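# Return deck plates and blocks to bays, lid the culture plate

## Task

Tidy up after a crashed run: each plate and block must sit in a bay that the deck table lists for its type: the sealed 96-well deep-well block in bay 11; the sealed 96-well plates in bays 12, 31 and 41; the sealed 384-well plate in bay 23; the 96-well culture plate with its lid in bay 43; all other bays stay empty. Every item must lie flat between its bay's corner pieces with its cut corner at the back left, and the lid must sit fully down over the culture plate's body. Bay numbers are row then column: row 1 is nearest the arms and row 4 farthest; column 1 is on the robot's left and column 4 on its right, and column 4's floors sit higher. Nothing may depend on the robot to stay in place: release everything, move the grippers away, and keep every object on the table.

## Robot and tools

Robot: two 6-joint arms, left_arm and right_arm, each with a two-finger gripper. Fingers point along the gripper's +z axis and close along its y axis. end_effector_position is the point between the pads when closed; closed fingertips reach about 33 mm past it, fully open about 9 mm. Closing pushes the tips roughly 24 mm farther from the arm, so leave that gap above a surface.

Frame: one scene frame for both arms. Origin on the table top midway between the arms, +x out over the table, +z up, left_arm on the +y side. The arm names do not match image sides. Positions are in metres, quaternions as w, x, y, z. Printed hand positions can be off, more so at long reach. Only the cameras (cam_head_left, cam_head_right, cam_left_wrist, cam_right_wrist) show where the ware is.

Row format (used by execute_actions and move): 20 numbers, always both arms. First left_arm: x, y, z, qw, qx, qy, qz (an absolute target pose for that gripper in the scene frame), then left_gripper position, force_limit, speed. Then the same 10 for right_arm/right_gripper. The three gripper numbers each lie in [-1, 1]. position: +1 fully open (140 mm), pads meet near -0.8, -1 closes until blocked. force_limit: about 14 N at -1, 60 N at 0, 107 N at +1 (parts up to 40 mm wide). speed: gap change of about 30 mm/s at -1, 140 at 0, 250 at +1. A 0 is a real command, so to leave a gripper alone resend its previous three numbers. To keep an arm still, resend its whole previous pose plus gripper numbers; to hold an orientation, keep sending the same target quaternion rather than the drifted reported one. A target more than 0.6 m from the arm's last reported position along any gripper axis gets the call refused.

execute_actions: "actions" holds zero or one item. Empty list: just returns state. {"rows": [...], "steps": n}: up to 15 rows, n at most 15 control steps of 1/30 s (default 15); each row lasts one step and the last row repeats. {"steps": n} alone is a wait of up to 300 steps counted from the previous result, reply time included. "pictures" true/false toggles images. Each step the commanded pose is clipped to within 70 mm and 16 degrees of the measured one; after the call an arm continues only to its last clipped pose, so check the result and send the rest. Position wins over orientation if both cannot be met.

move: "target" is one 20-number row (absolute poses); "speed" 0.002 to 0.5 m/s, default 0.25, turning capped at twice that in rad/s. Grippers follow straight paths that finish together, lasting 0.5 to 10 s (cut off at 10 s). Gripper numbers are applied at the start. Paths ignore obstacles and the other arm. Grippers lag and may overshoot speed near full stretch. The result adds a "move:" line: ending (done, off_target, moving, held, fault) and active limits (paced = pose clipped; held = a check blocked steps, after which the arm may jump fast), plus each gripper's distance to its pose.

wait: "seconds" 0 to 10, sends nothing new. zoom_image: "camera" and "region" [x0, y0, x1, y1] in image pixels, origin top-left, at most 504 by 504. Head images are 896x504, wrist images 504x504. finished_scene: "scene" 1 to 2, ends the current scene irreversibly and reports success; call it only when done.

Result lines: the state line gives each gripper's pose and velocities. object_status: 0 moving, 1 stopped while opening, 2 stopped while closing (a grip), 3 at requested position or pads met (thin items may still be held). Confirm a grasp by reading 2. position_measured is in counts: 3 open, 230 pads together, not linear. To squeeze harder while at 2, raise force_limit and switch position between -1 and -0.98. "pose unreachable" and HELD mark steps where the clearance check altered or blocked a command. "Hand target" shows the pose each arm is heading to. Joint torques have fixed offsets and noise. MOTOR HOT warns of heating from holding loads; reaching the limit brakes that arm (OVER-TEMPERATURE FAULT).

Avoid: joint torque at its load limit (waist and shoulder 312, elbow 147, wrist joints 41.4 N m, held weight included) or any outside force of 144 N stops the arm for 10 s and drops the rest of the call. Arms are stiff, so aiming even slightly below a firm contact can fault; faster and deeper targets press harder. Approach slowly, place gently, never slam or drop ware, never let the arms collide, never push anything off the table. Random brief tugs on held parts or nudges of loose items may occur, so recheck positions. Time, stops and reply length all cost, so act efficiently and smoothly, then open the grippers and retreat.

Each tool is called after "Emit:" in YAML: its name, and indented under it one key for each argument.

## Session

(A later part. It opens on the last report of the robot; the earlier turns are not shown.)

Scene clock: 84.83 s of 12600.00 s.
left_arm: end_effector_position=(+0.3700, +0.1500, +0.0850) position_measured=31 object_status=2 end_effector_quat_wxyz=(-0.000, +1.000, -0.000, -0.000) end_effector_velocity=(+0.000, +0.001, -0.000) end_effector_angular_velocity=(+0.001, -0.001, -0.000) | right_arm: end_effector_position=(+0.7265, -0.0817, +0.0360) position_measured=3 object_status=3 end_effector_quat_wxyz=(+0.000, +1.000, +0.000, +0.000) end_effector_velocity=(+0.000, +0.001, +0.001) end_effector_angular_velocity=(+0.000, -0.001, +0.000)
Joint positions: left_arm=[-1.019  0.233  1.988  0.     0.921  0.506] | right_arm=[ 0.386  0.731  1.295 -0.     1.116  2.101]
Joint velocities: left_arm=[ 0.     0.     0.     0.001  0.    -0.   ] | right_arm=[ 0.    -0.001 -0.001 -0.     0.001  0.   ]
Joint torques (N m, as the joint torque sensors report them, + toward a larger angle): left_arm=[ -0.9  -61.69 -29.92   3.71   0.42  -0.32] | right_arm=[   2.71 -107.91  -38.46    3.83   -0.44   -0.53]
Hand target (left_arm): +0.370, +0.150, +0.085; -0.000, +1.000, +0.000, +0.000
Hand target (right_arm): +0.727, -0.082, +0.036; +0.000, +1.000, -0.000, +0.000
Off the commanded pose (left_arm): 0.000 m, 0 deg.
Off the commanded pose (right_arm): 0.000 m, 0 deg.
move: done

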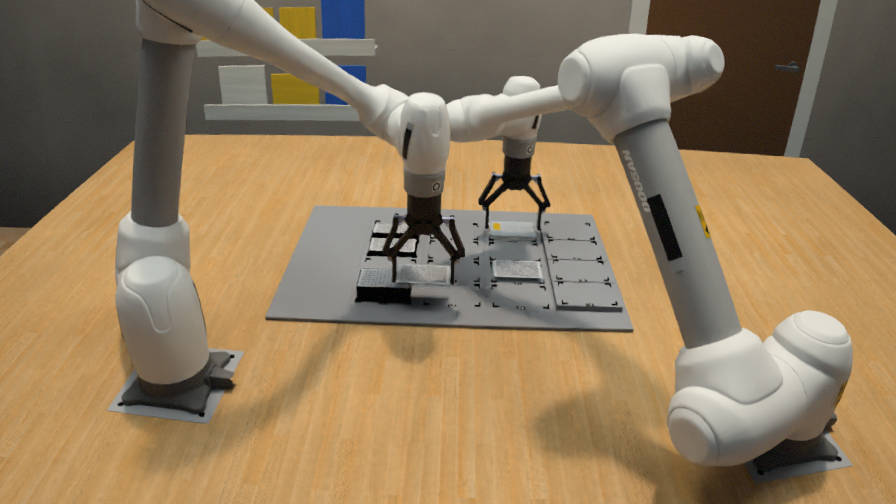

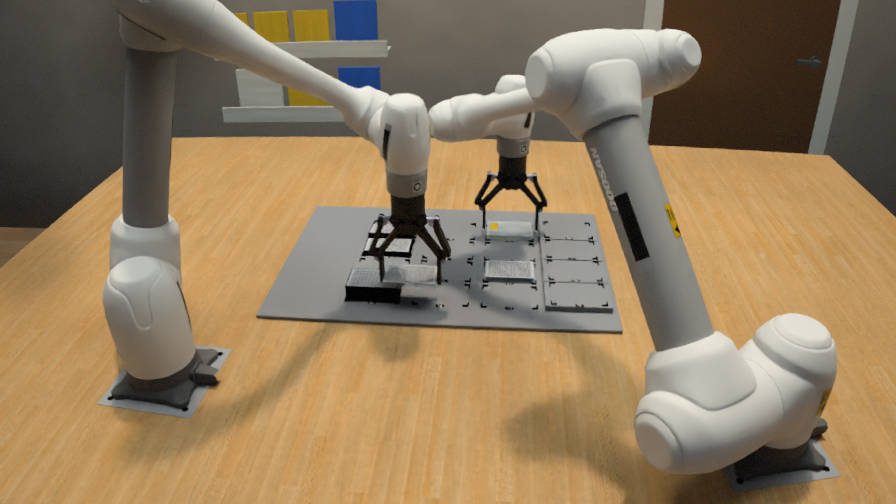

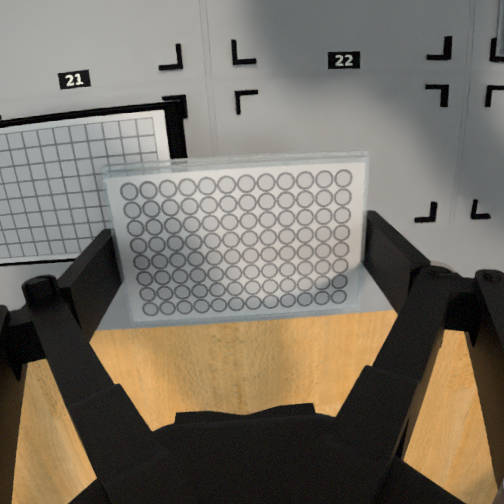

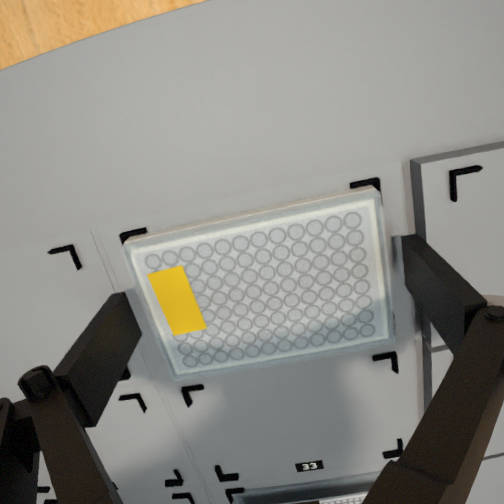

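Emit:
move:
  target: [0.39,0.084,0.085,0,1,0,0,0.6,-0.5,-0.7,0.72,-0.25,0.25,0,1,0,0,1,-0.7,0]
  speed: 0.3

Emit:
move:
  target: [0.402,0.082,0.036,0,1,0,0,0.6,-0.5,-0.7,0.65,-0.3,0.25,0,1,0,0,1,-0.7,0]
  speed: 0.12

Scene clock: 92.60 s of 12600.00 s.
left_arm: end_effector_position=(+0.3900, +0.0840, +0.0851) position_measured=31 object_status=2 end_effector_quat_wxyz=(+0.000, +1.000, +0.000, +0.000) end_effector_velocity=(-0.000, -0.000, +0.000) end_effector_angular_velocity=(+0.001, -0.000, -0.002) | right_arm: end_effector_position=(+0.7205, -0.2499, +0.2500) position_measured=3 object_status=3 end_effector_quat_wxyz=(+0.000, +1.000, -0.000, -0.000) end_effector_velocity=(-0.000, +0.000, -0.001) end_effector_angular_velocity=(-0.000, +0.001, +0.001)
Joint positions: left_arm=[-1.041  0.325  1.86   0.     0.956  0.484] | right_arm=[ 0.215  0.48   1.307 -0.     1.355  1.93 ]
Joint velocities: left_arm=[-0.001  0.001 -0.001  0.001  0.002 -0.   ] | right_arm=[ 0.     0.001 -0.     0.     0.001 -0.001]
Joint torques (N m, as the joint torque sensors report them, + toward a larger angle): left_arm=[ -1.46 -71.61 -30.87   3.66   0.34  -0.39] | right_arm=[  1.63 -84.67 -41.4    4.53  -0.12  -0.17]
Hand target (left_arm): +0.390, +0.084, +0.085; +0.000, +1.000, +0.000, -0.000
Hand target (right_arm): +0.720, -0.250, +0.250; +0.000, +1.000, -0.000, -0.000
Off the commanded pose (left_arm): 0.000 m, 0 deg.
Off the commanded pose (right_arm): 0.000 m, 0 deg.
After step 90, 3.37 s passed at rest.
move: done

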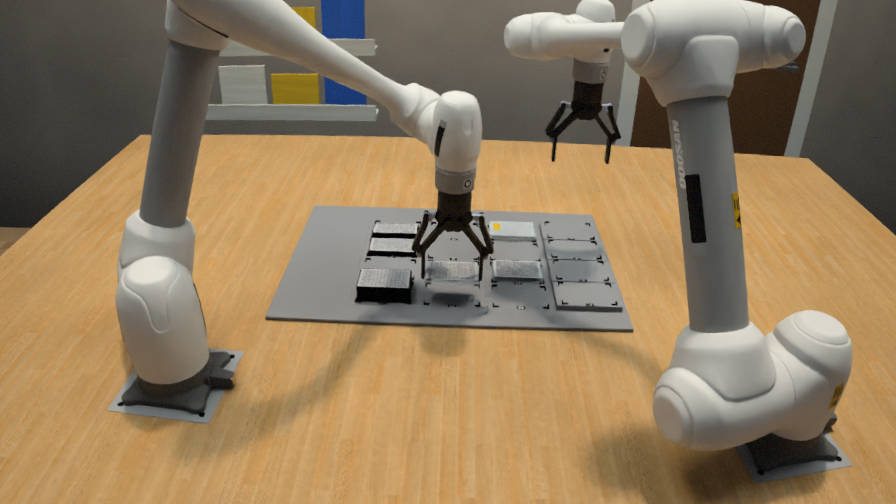

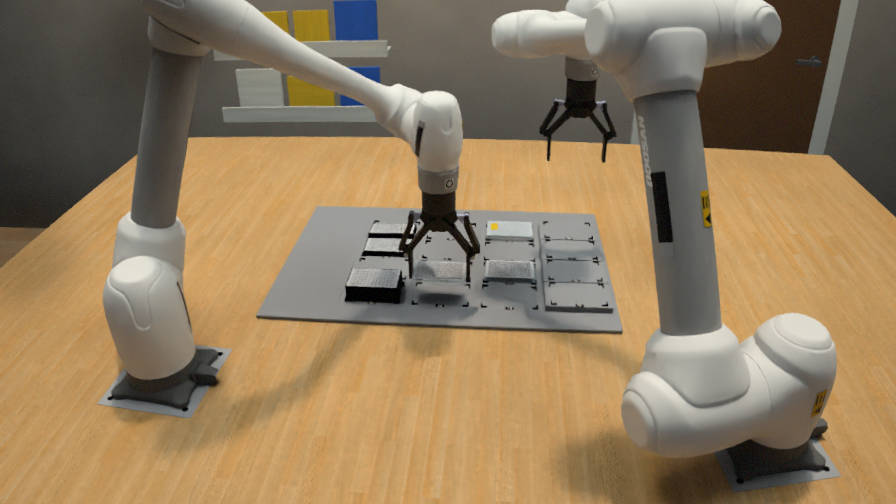

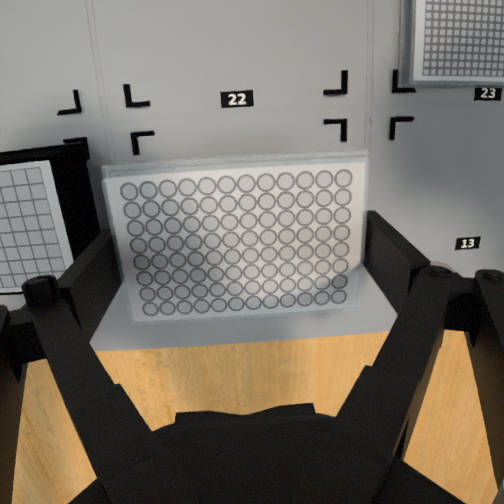

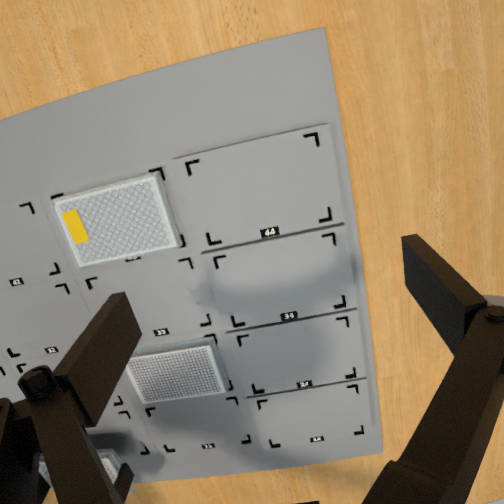

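Scene clock: 93.73 s of 12600.00 s.
left_arm: end_effector_position=(+0.4020, +0.0819, +0.0360) position_measured=31 object_status=2 end_effector_quat_wxyz=(-0.000, +1.000, -0.000, -0.000) end_effector_velocity=(+0.000, +0.000, -0.000) end_effector_angular_velocity=(+0.000, +0.000, +0.001) | right_arm: end_effector_position=(+0.6501, -0.3001, +0.2501) position_measured=3 object_status=3 end_effector_quat_wxyz=(+0.000, +1.000, +0.000, -0.000) end_effector_velocity=(-0.000, -0.001, +0.001) end_effector_angular_velocity=(-0.000, -0.001, -0.001)
Joint positions: left_arm=[-1.026  0.387  1.88   0.     0.875  0.499] | right_arm=[0.185 0.346 1.502 0.    1.293 1.9  ]
Joint velocities: left_arm=[ 0.     0.     0.    -0.    -0.001 -0.   ] | right_arm=[-0.001 -0.002  0.001 -0.001 -0.001 -0.   ]
Joint torques (N m, as the joint torque sensors report them, + toward a larger angle): left_arm=[ -0.56 -77.62 -28.81   3.39   0.36  -0.37] | right_arm=[  0.96 -76.8  -40.84   4.57  -0.24  -0.78]
Hand target (left_arm): +0.402, +0.082, +0.036; +0.000, +1.000, -0.000, -0.000
Hand target (right_arm): +0.650, -0.300, +0.250; -0.000, +1.000, +0.000, -0.000
Off the commanded pose (left_arm): 0.000 m, 0 deg.
Off the commanded pose (right_arm): 0.000 m, 0 deg.
move: done

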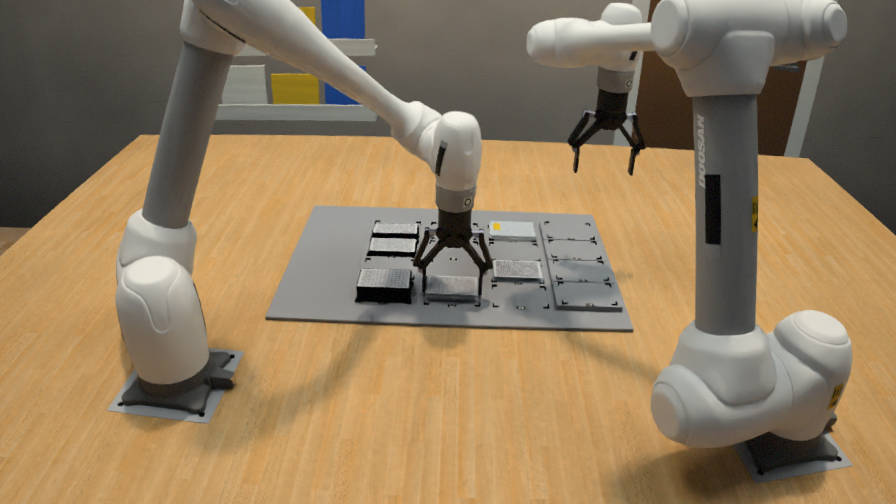

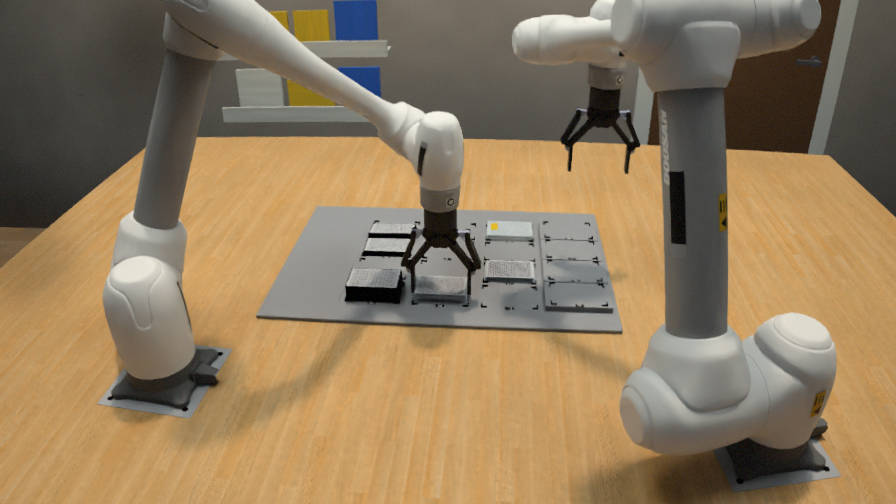

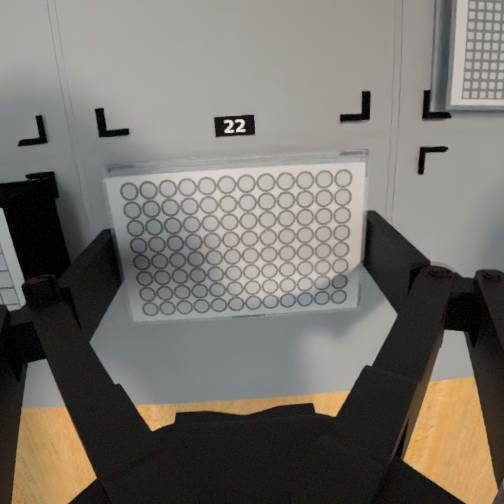

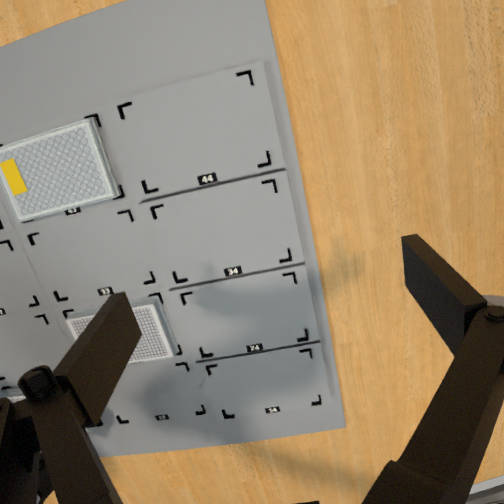

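Emit:
move:
  target: [0.3965,0.0815,0.029,0,1,0,0,0.6,-0.5,-0.7,0.65,-0.3,0.25,0,1,0,0,1,-0.7,0]
  speed: 0.03

Emit:
zoom_image:
  camera: "cam_left_wrist"
  region: [80,110,400,210]

Scene clock: 100.93 s of 12600.00 s.
left_arm: end_effector_position=(+0.3965, +0.0815, +0.0291) position_measured=31 object_status=2 end_effector_quat_wxyz=(+0.000, +1.000, -0.000, -0.000) end_effector_velocity=(-0.001, +0.000, -0.001) end_effector_angular_velocity=(+0.001, -0.000, -0.000) | right_arm: end_effector_position=(+0.6500, -0.3000, +0.2500) position_measured=3 object_status=3 end_effector_quat_wxyz=(-0.000, +1.000, +0.000, +0.000) end_effector_velocity=(+0.000, -0.000, +0.000) end_effector_angular_velocity=(-0.000, -0.001, -0.002)
Joint positions: left_arm=[-1.034  0.391  1.889 -0.     0.861  0.491] | right_arm=[0.185 0.346 1.503 0.    1.293 1.9  ]
Joint velocities: left_arm=[-0.001  0.001  0.001  0.001 -0.001 -0.001] | right_arm=[-0.    -0.    -0.001 -0.001 -0.     0.002]
Joint torques (N m, as the joint torque sensors report them, + toward a larger angle): left_arm=[ -0.74 -76.26 -28.57   3.54   0.29  -0.32] | right_arm=[ -0.62 -74.56 -39.27   4.74  -0.36  -0.39]
Hand target (left_arm): +0.396, +0.081, +0.029; +0.000, +1.000, -0.000, -0.000
Hand target (right_arm): +0.650, -0.300, +0.250; -0.000, +1.000, +0.000, -0.000
Off the commanded pose (left_arm): 0.000 m, 0 deg.
Off the commanded pose (right_arm): 0.000 m, 0 deg.
After step 90, 3.50 s passed at rest.
move: done

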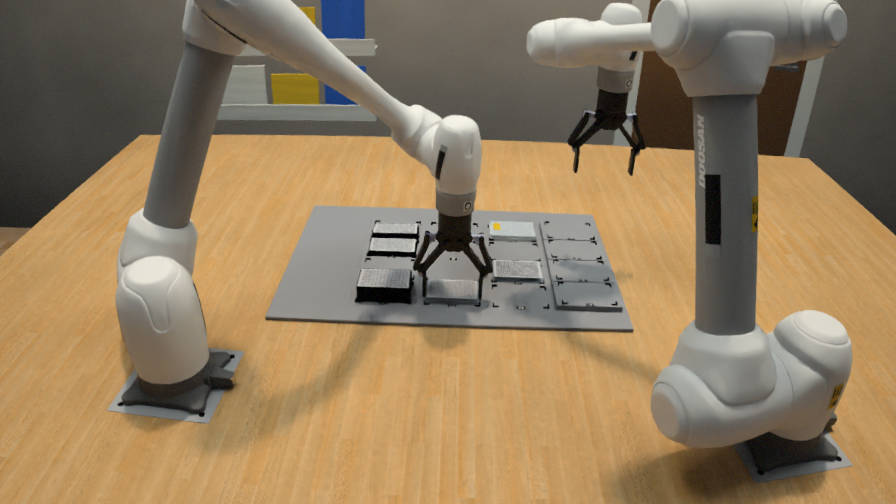

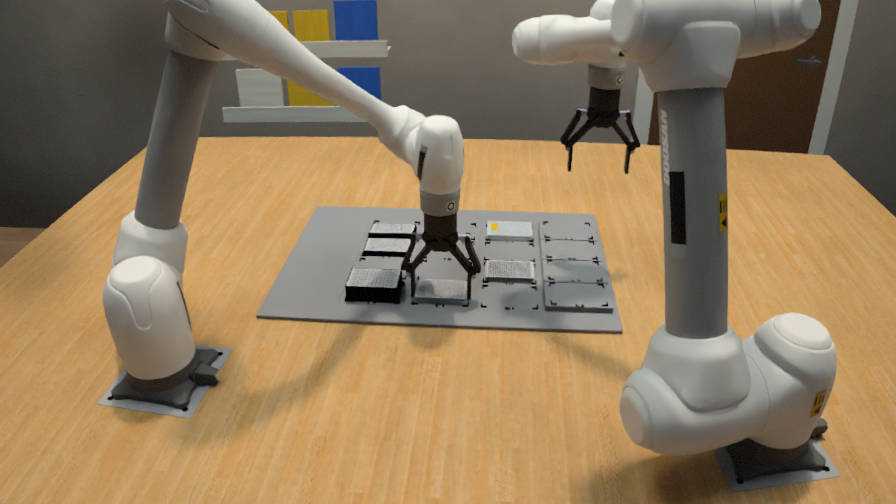

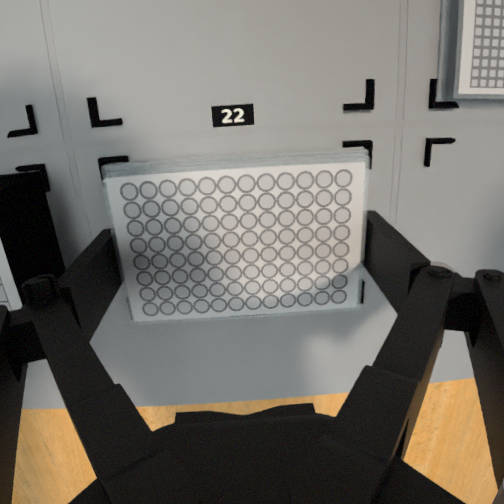

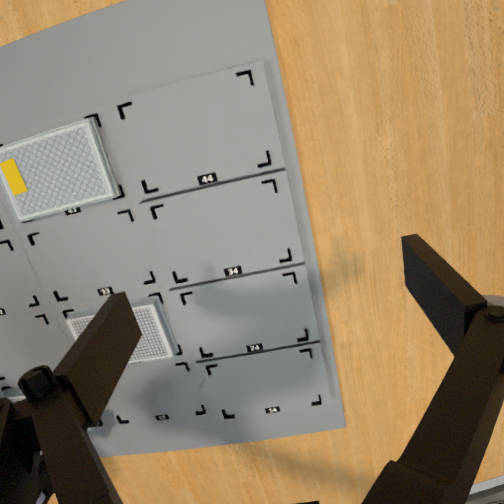

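Region (80, 110, 400, 210) of cam_left_wrist's 504x504 image, scaled by 1.575, with more detail than that image has; it fills the top 158 rows of this view, and the rest is white.

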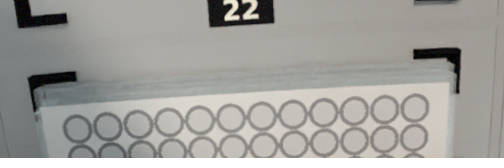

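Slight CCW yaw needed.

Emit:
move:
  target: [0.396,0.0813,0.0245,0,1,0.004,0,0.6,-0.5,-0.7,0.65,-0.3,0.25,0,1,0,0,1,-0.7,0]
  speed: 0.01

Emit:
zoom_image:
  camera: "cam_left_wrist"
  region: [80,110,400,340]

Scene clock: 120.10 s of 12600.00 s.
left_arm: end_effector_position=(+0.3961, +0.0812, +0.0264) position_measured=31 object_status=2 end_effector_quat_wxyz=(+0.000, +1.000, +0.004, +0.000) end_effector_velocity=(+0.000, -0.001, -0.000) end_effector_angular_velocity=(-0.001, -0.001, -0.001) | right_arm: end_effector_position=(+0.6500, -0.3000, +0.2500) position_measured=3 object_status=3 end_effector_quat_wxyz=(+0.000, +1.000, -0.000, -0.000) end_effector_velocity=(+0.001, +0.000, +0.001) end_effector_angular_velocity=(+0.001, -0.002, +0.000)
Joint positions: left_arm=[-1.035  0.394  1.891 -0.     0.856  0.483] | right_arm=[ 0.185  0.346  1.503 -0.     1.293  1.9  ]
Joint velocities: left_arm=[-0.     0.    -0.     0.001 -0.001 -0.   ] | right_arm=[ 0.    -0.    -0.001  0.    -0.     0.   ]
Joint torques (N m, as the joint torque sensors report them, + toward a larger angle): left_arm=[ -0.96 -63.24 -26.     3.26  -2.2   -0.69] | right_arm=[  2.61 -73.45 -41.5    4.17  -0.01  -0.63]
Hand target (left_arm): +0.396, +0.081, +0.026; +0.000, +1.000, +0.004, +0.000
Hand target (right_arm): +0.650, -0.300, +0.250; -0.000, +1.000, +0.000, +0.000
Off the commanded pose (left_arm): 0.002 m, 0 deg.
Off the commanded pose (right_arm): 0.000 m, 0 deg.
FORCE FAULT: contact force on the left arm reached its limit, and that arm stopped for 10 seconds. The contact can be on any part of that arm, not only on its tool. That arm's remaining commands of this call were not run. That arm holds still and accepts commands again. Move the arm away from the contact; if what it grips holds it there, let go first. Pushing or pulling that hard again can fault the arm again.
After step 90, 5.53 s passed at rest.
move: fault (left_arm)

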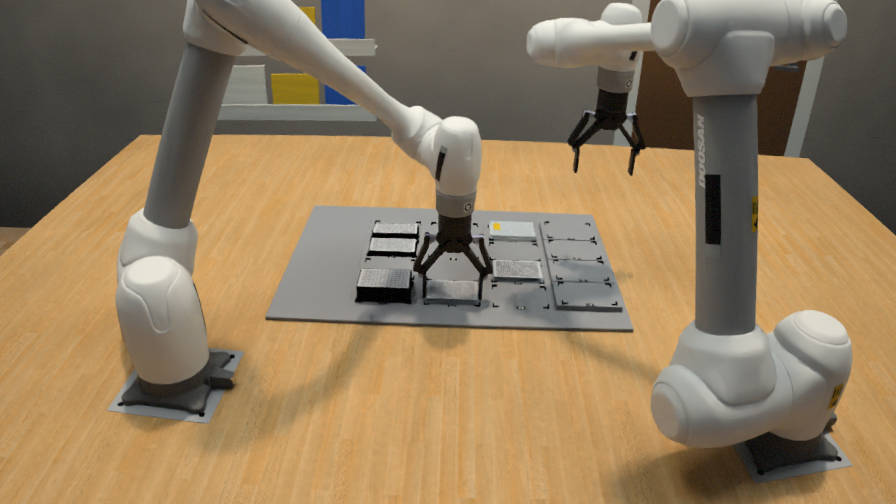

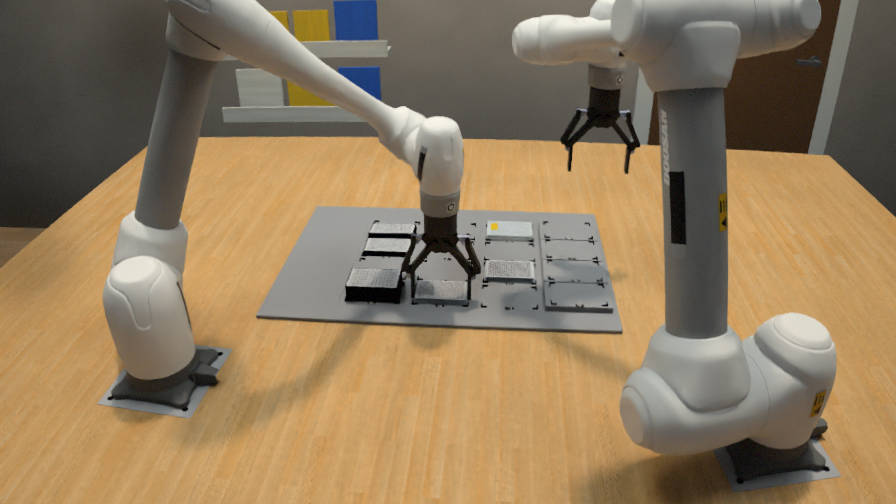

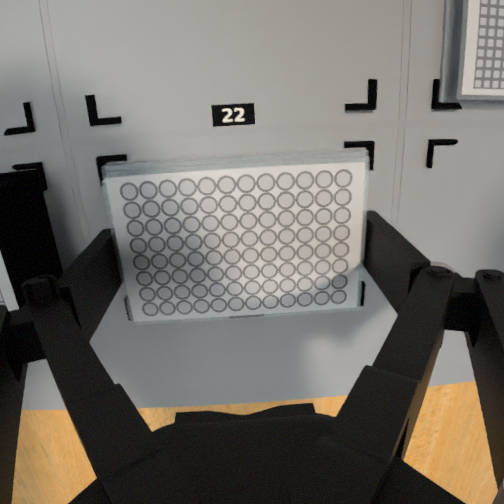

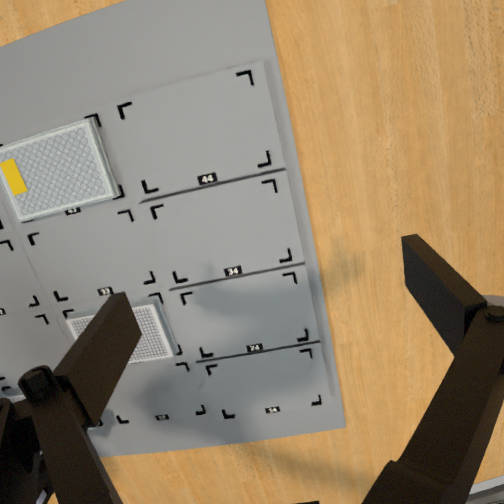

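Region (80, 110, 400, 340) of cam_left_wrist's 504x504 image, scaled by 1.575, with more detail than that image has; it fills the top 362 rows of this view, and the rest is white.

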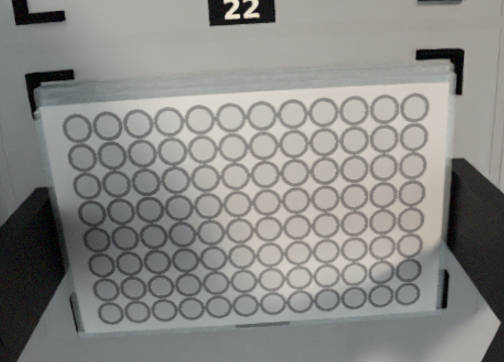

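Emit:
move:
  target: [0.396,0.0813,0.028,0,1,0,0,1,-0.5,0,0.65,-0.3,0.25,0,1,0,0,1,-0.7,0]

Emit:
move:
  target: [0.36,0.0813,0.10,0,1,0,0,1,-0.5,0,0.65,-0.3,0.25,0,1,0,0,1,-0.7,0]

Emit:
zoom_image:
  camera: "cam_left_wrist"
  region: [110,50,380,260]

Emit:
zoom_image:
  camera: "cam_head_left"
  region: [410,255,560,315]

Scene clock: 128.43 s of 12600.00 s.
left_arm: end_effector_position=(+0.3960, +0.0813, +0.0280) position_measured=3 object_status=3 end_effector_quat_wxyz=(+0.000, +1.000, +0.000, -0.000) end_effector_velocity=(+0.000, +0.000, +0.001) end_effector_angular_velocity=(-0.000, +0.001, +0.001) | right_arm: end_effector_position=(+0.6500, -0.3000, +0.2500) position_measured=3 object_status=3 end_effector_quat_wxyz=(+0.000, +1.000, +0.000, -0.000) end_effector_velocity=(-0.000, +0.000, -0.000) end_effector_angular_velocity=(-0.000, +0.001, +0.000)
Joint positions: left_arm=[-1.035  0.392  1.89  -0.     0.86   0.49 ] | right_arm=[ 0.185  0.346  1.503 -0.     1.293  1.9  ]
Joint velocities: left_arm=[ 0.001 -0.001 -0.    -0.001  0.001  0.   ] | right_arm=[ 0.  0.  0.  0.  0. -0.]
Joint torques (N m, as the joint torque sensors report them, + toward a larger angle): left_arm=[ -1.37 -75.67 -28.07   3.6    0.33  -0.32] | right_arm=[  2.05 -75.82 -39.41   4.43  -0.31  -0.37]
Hand target (left_arm): +0.396, +0.081, +0.028; -0.000, +1.000, +0.000, +0.000
Hand target (right_arm): +0.650, -0.300, +0.250; -0.000, +1.000, -0.000, +0.000
Off the commanded pose (left_arm): 0.000 m, 0 deg.
Off the commanded pose (right_arm): 0.000 m, 0 deg.
After step 90, 4.63 s passed at rest.
move: done

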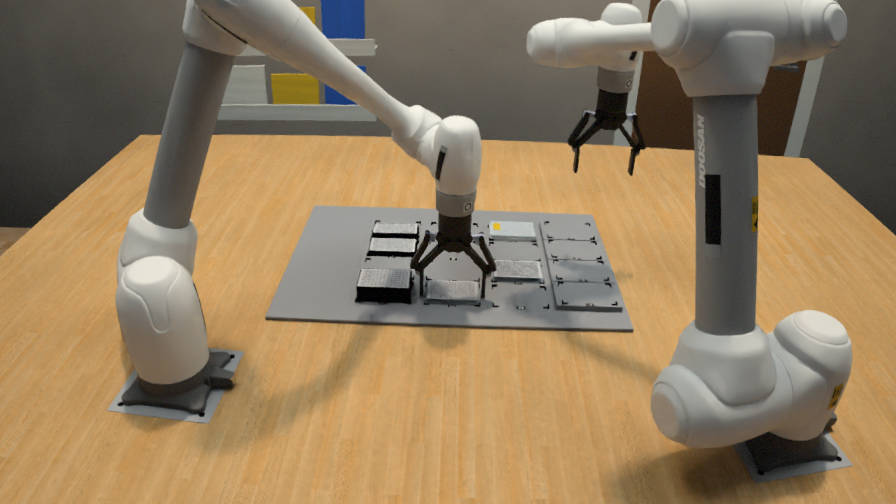

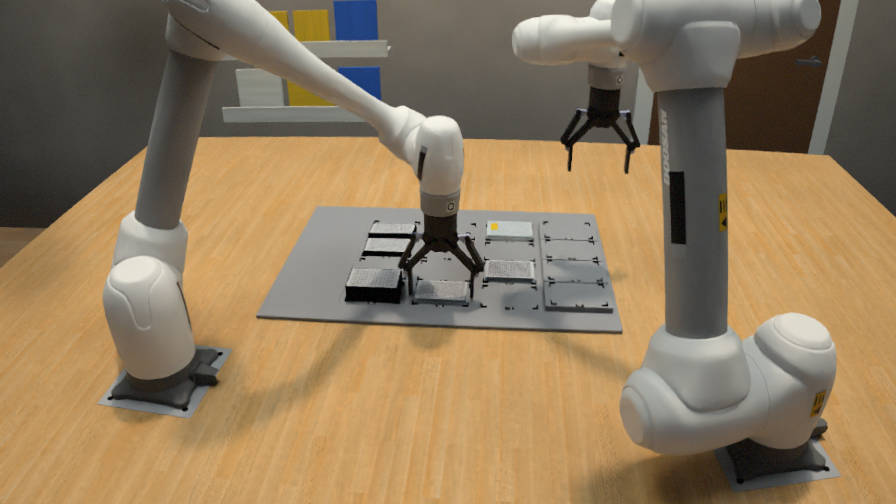

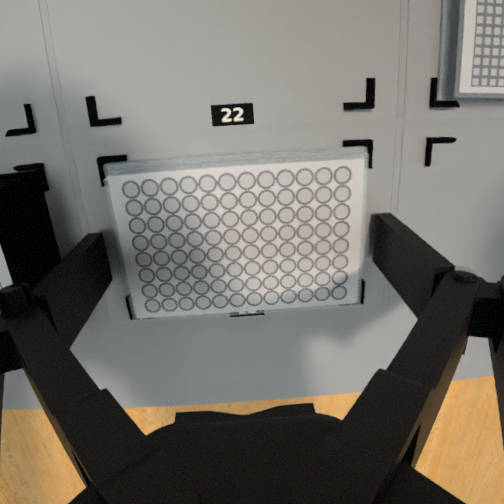

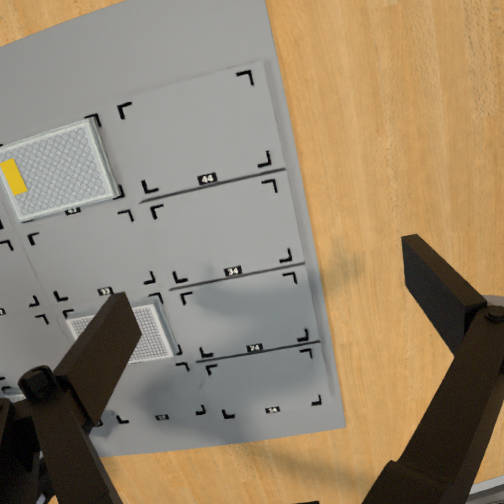

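Scene clock: 129.27 s of 12600.00 s.
left_arm: end_effector_position=(+0.3600, +0.0814, +0.0999) position_measured=3 object_status=3 end_effector_quat_wxyz=(+0.000, +1.000, +0.000, -0.000) end_effector_velocity=(-0.001, -0.000, +0.001) end_effector_angular_velocity=(+0.000, +0.000, +0.000) | right_arm: end_effector_position=(+0.6500, -0.3000, +0.2500) position_measured=3 object_status=3 end_effector_quat_wxyz=(+0.000, +1.000, +0.000, -0.000) end_effector_velocity=(+0.001, -0.001, -0.000) end_effector_angular_velocity=(+0.000, -0.000, -0.001)
Joint positions: left_arm=[-1.084  0.294  1.872 -0.     0.975  0.441] | right_arm=[ 0.185  0.346  1.503 -0.     1.293  1.9  ]
Joint velocities: left_arm=[-0.001 -0.001 -0.001 -0.     0.002 -0.001] | right_arm=[-0.001  0.001 -0.001 -0.    -0.    -0.   ]
Joint torques (N m, as the joint torque sensors report them, + toward a larger angle): left_arm=[ -0.78 -67.64 -31.34   3.92   0.37  -0.49] | right_arm=[  2.95 -74.04 -41.26   4.46  -0.35  -0.73]
Hand target (left_arm): +0.360, +0.081, +0.100; +0.000, +1.000, +0.000, +0.000
Hand target (right_arm): +0.650, -0.300, +0.250; -0.000, +1.000, -0.000, +0.000
Off the commanded pose (left_arm): 0.000 m, 0 deg.
Off the commanded pose (right_arm): 0.000 m, 0 deg.
move: done

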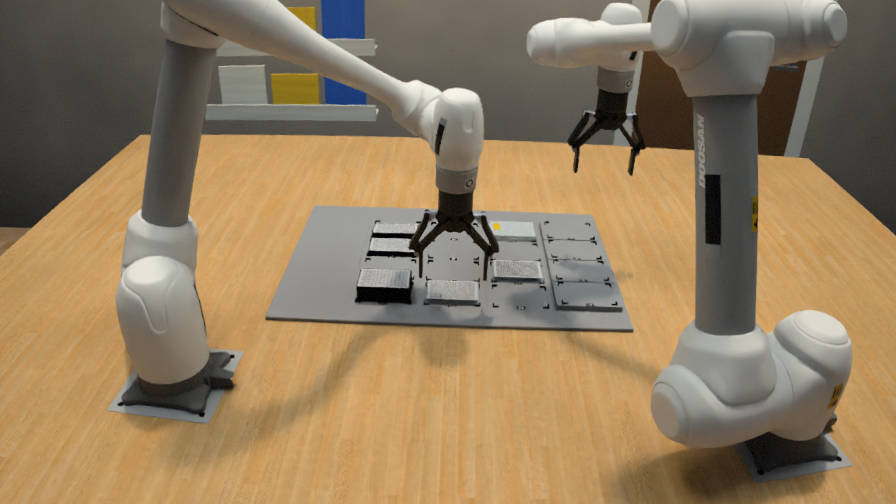

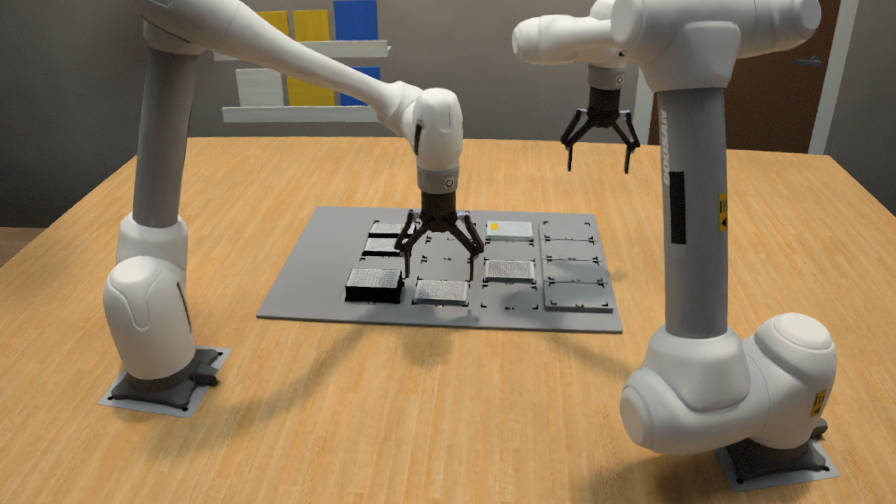

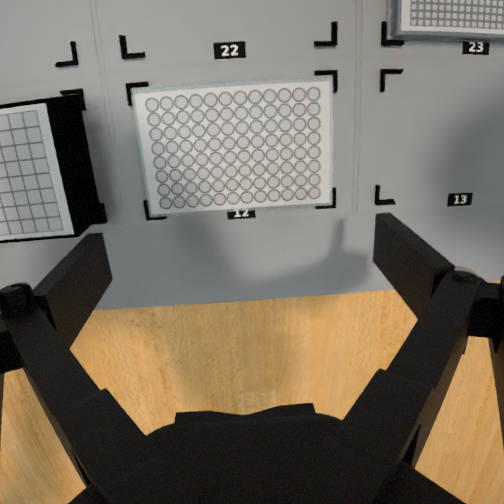

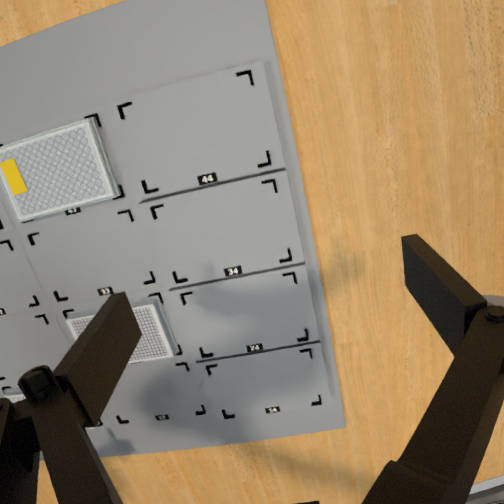

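Region (110, 50, 380, 260) of cam_left_wrist's 504x504 image, scaled by 1.867, with more detail than that image has.

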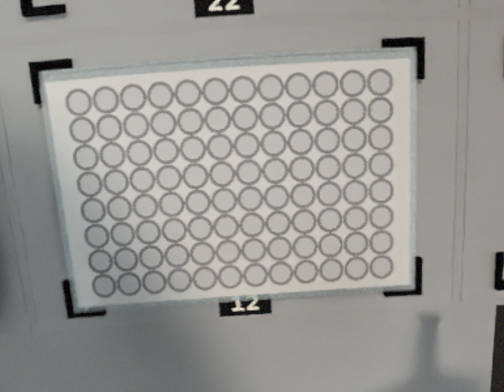

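Region (410, 255, 560, 315) of cam_head_left's 896x504 image, scaled by 3.360, with more detail than that image has; it fills the top 202 rows of this view, and the rest is white.

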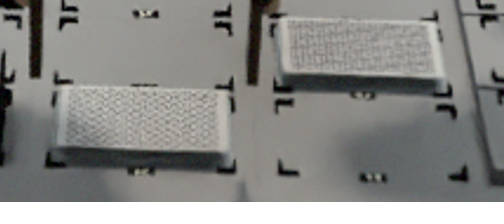

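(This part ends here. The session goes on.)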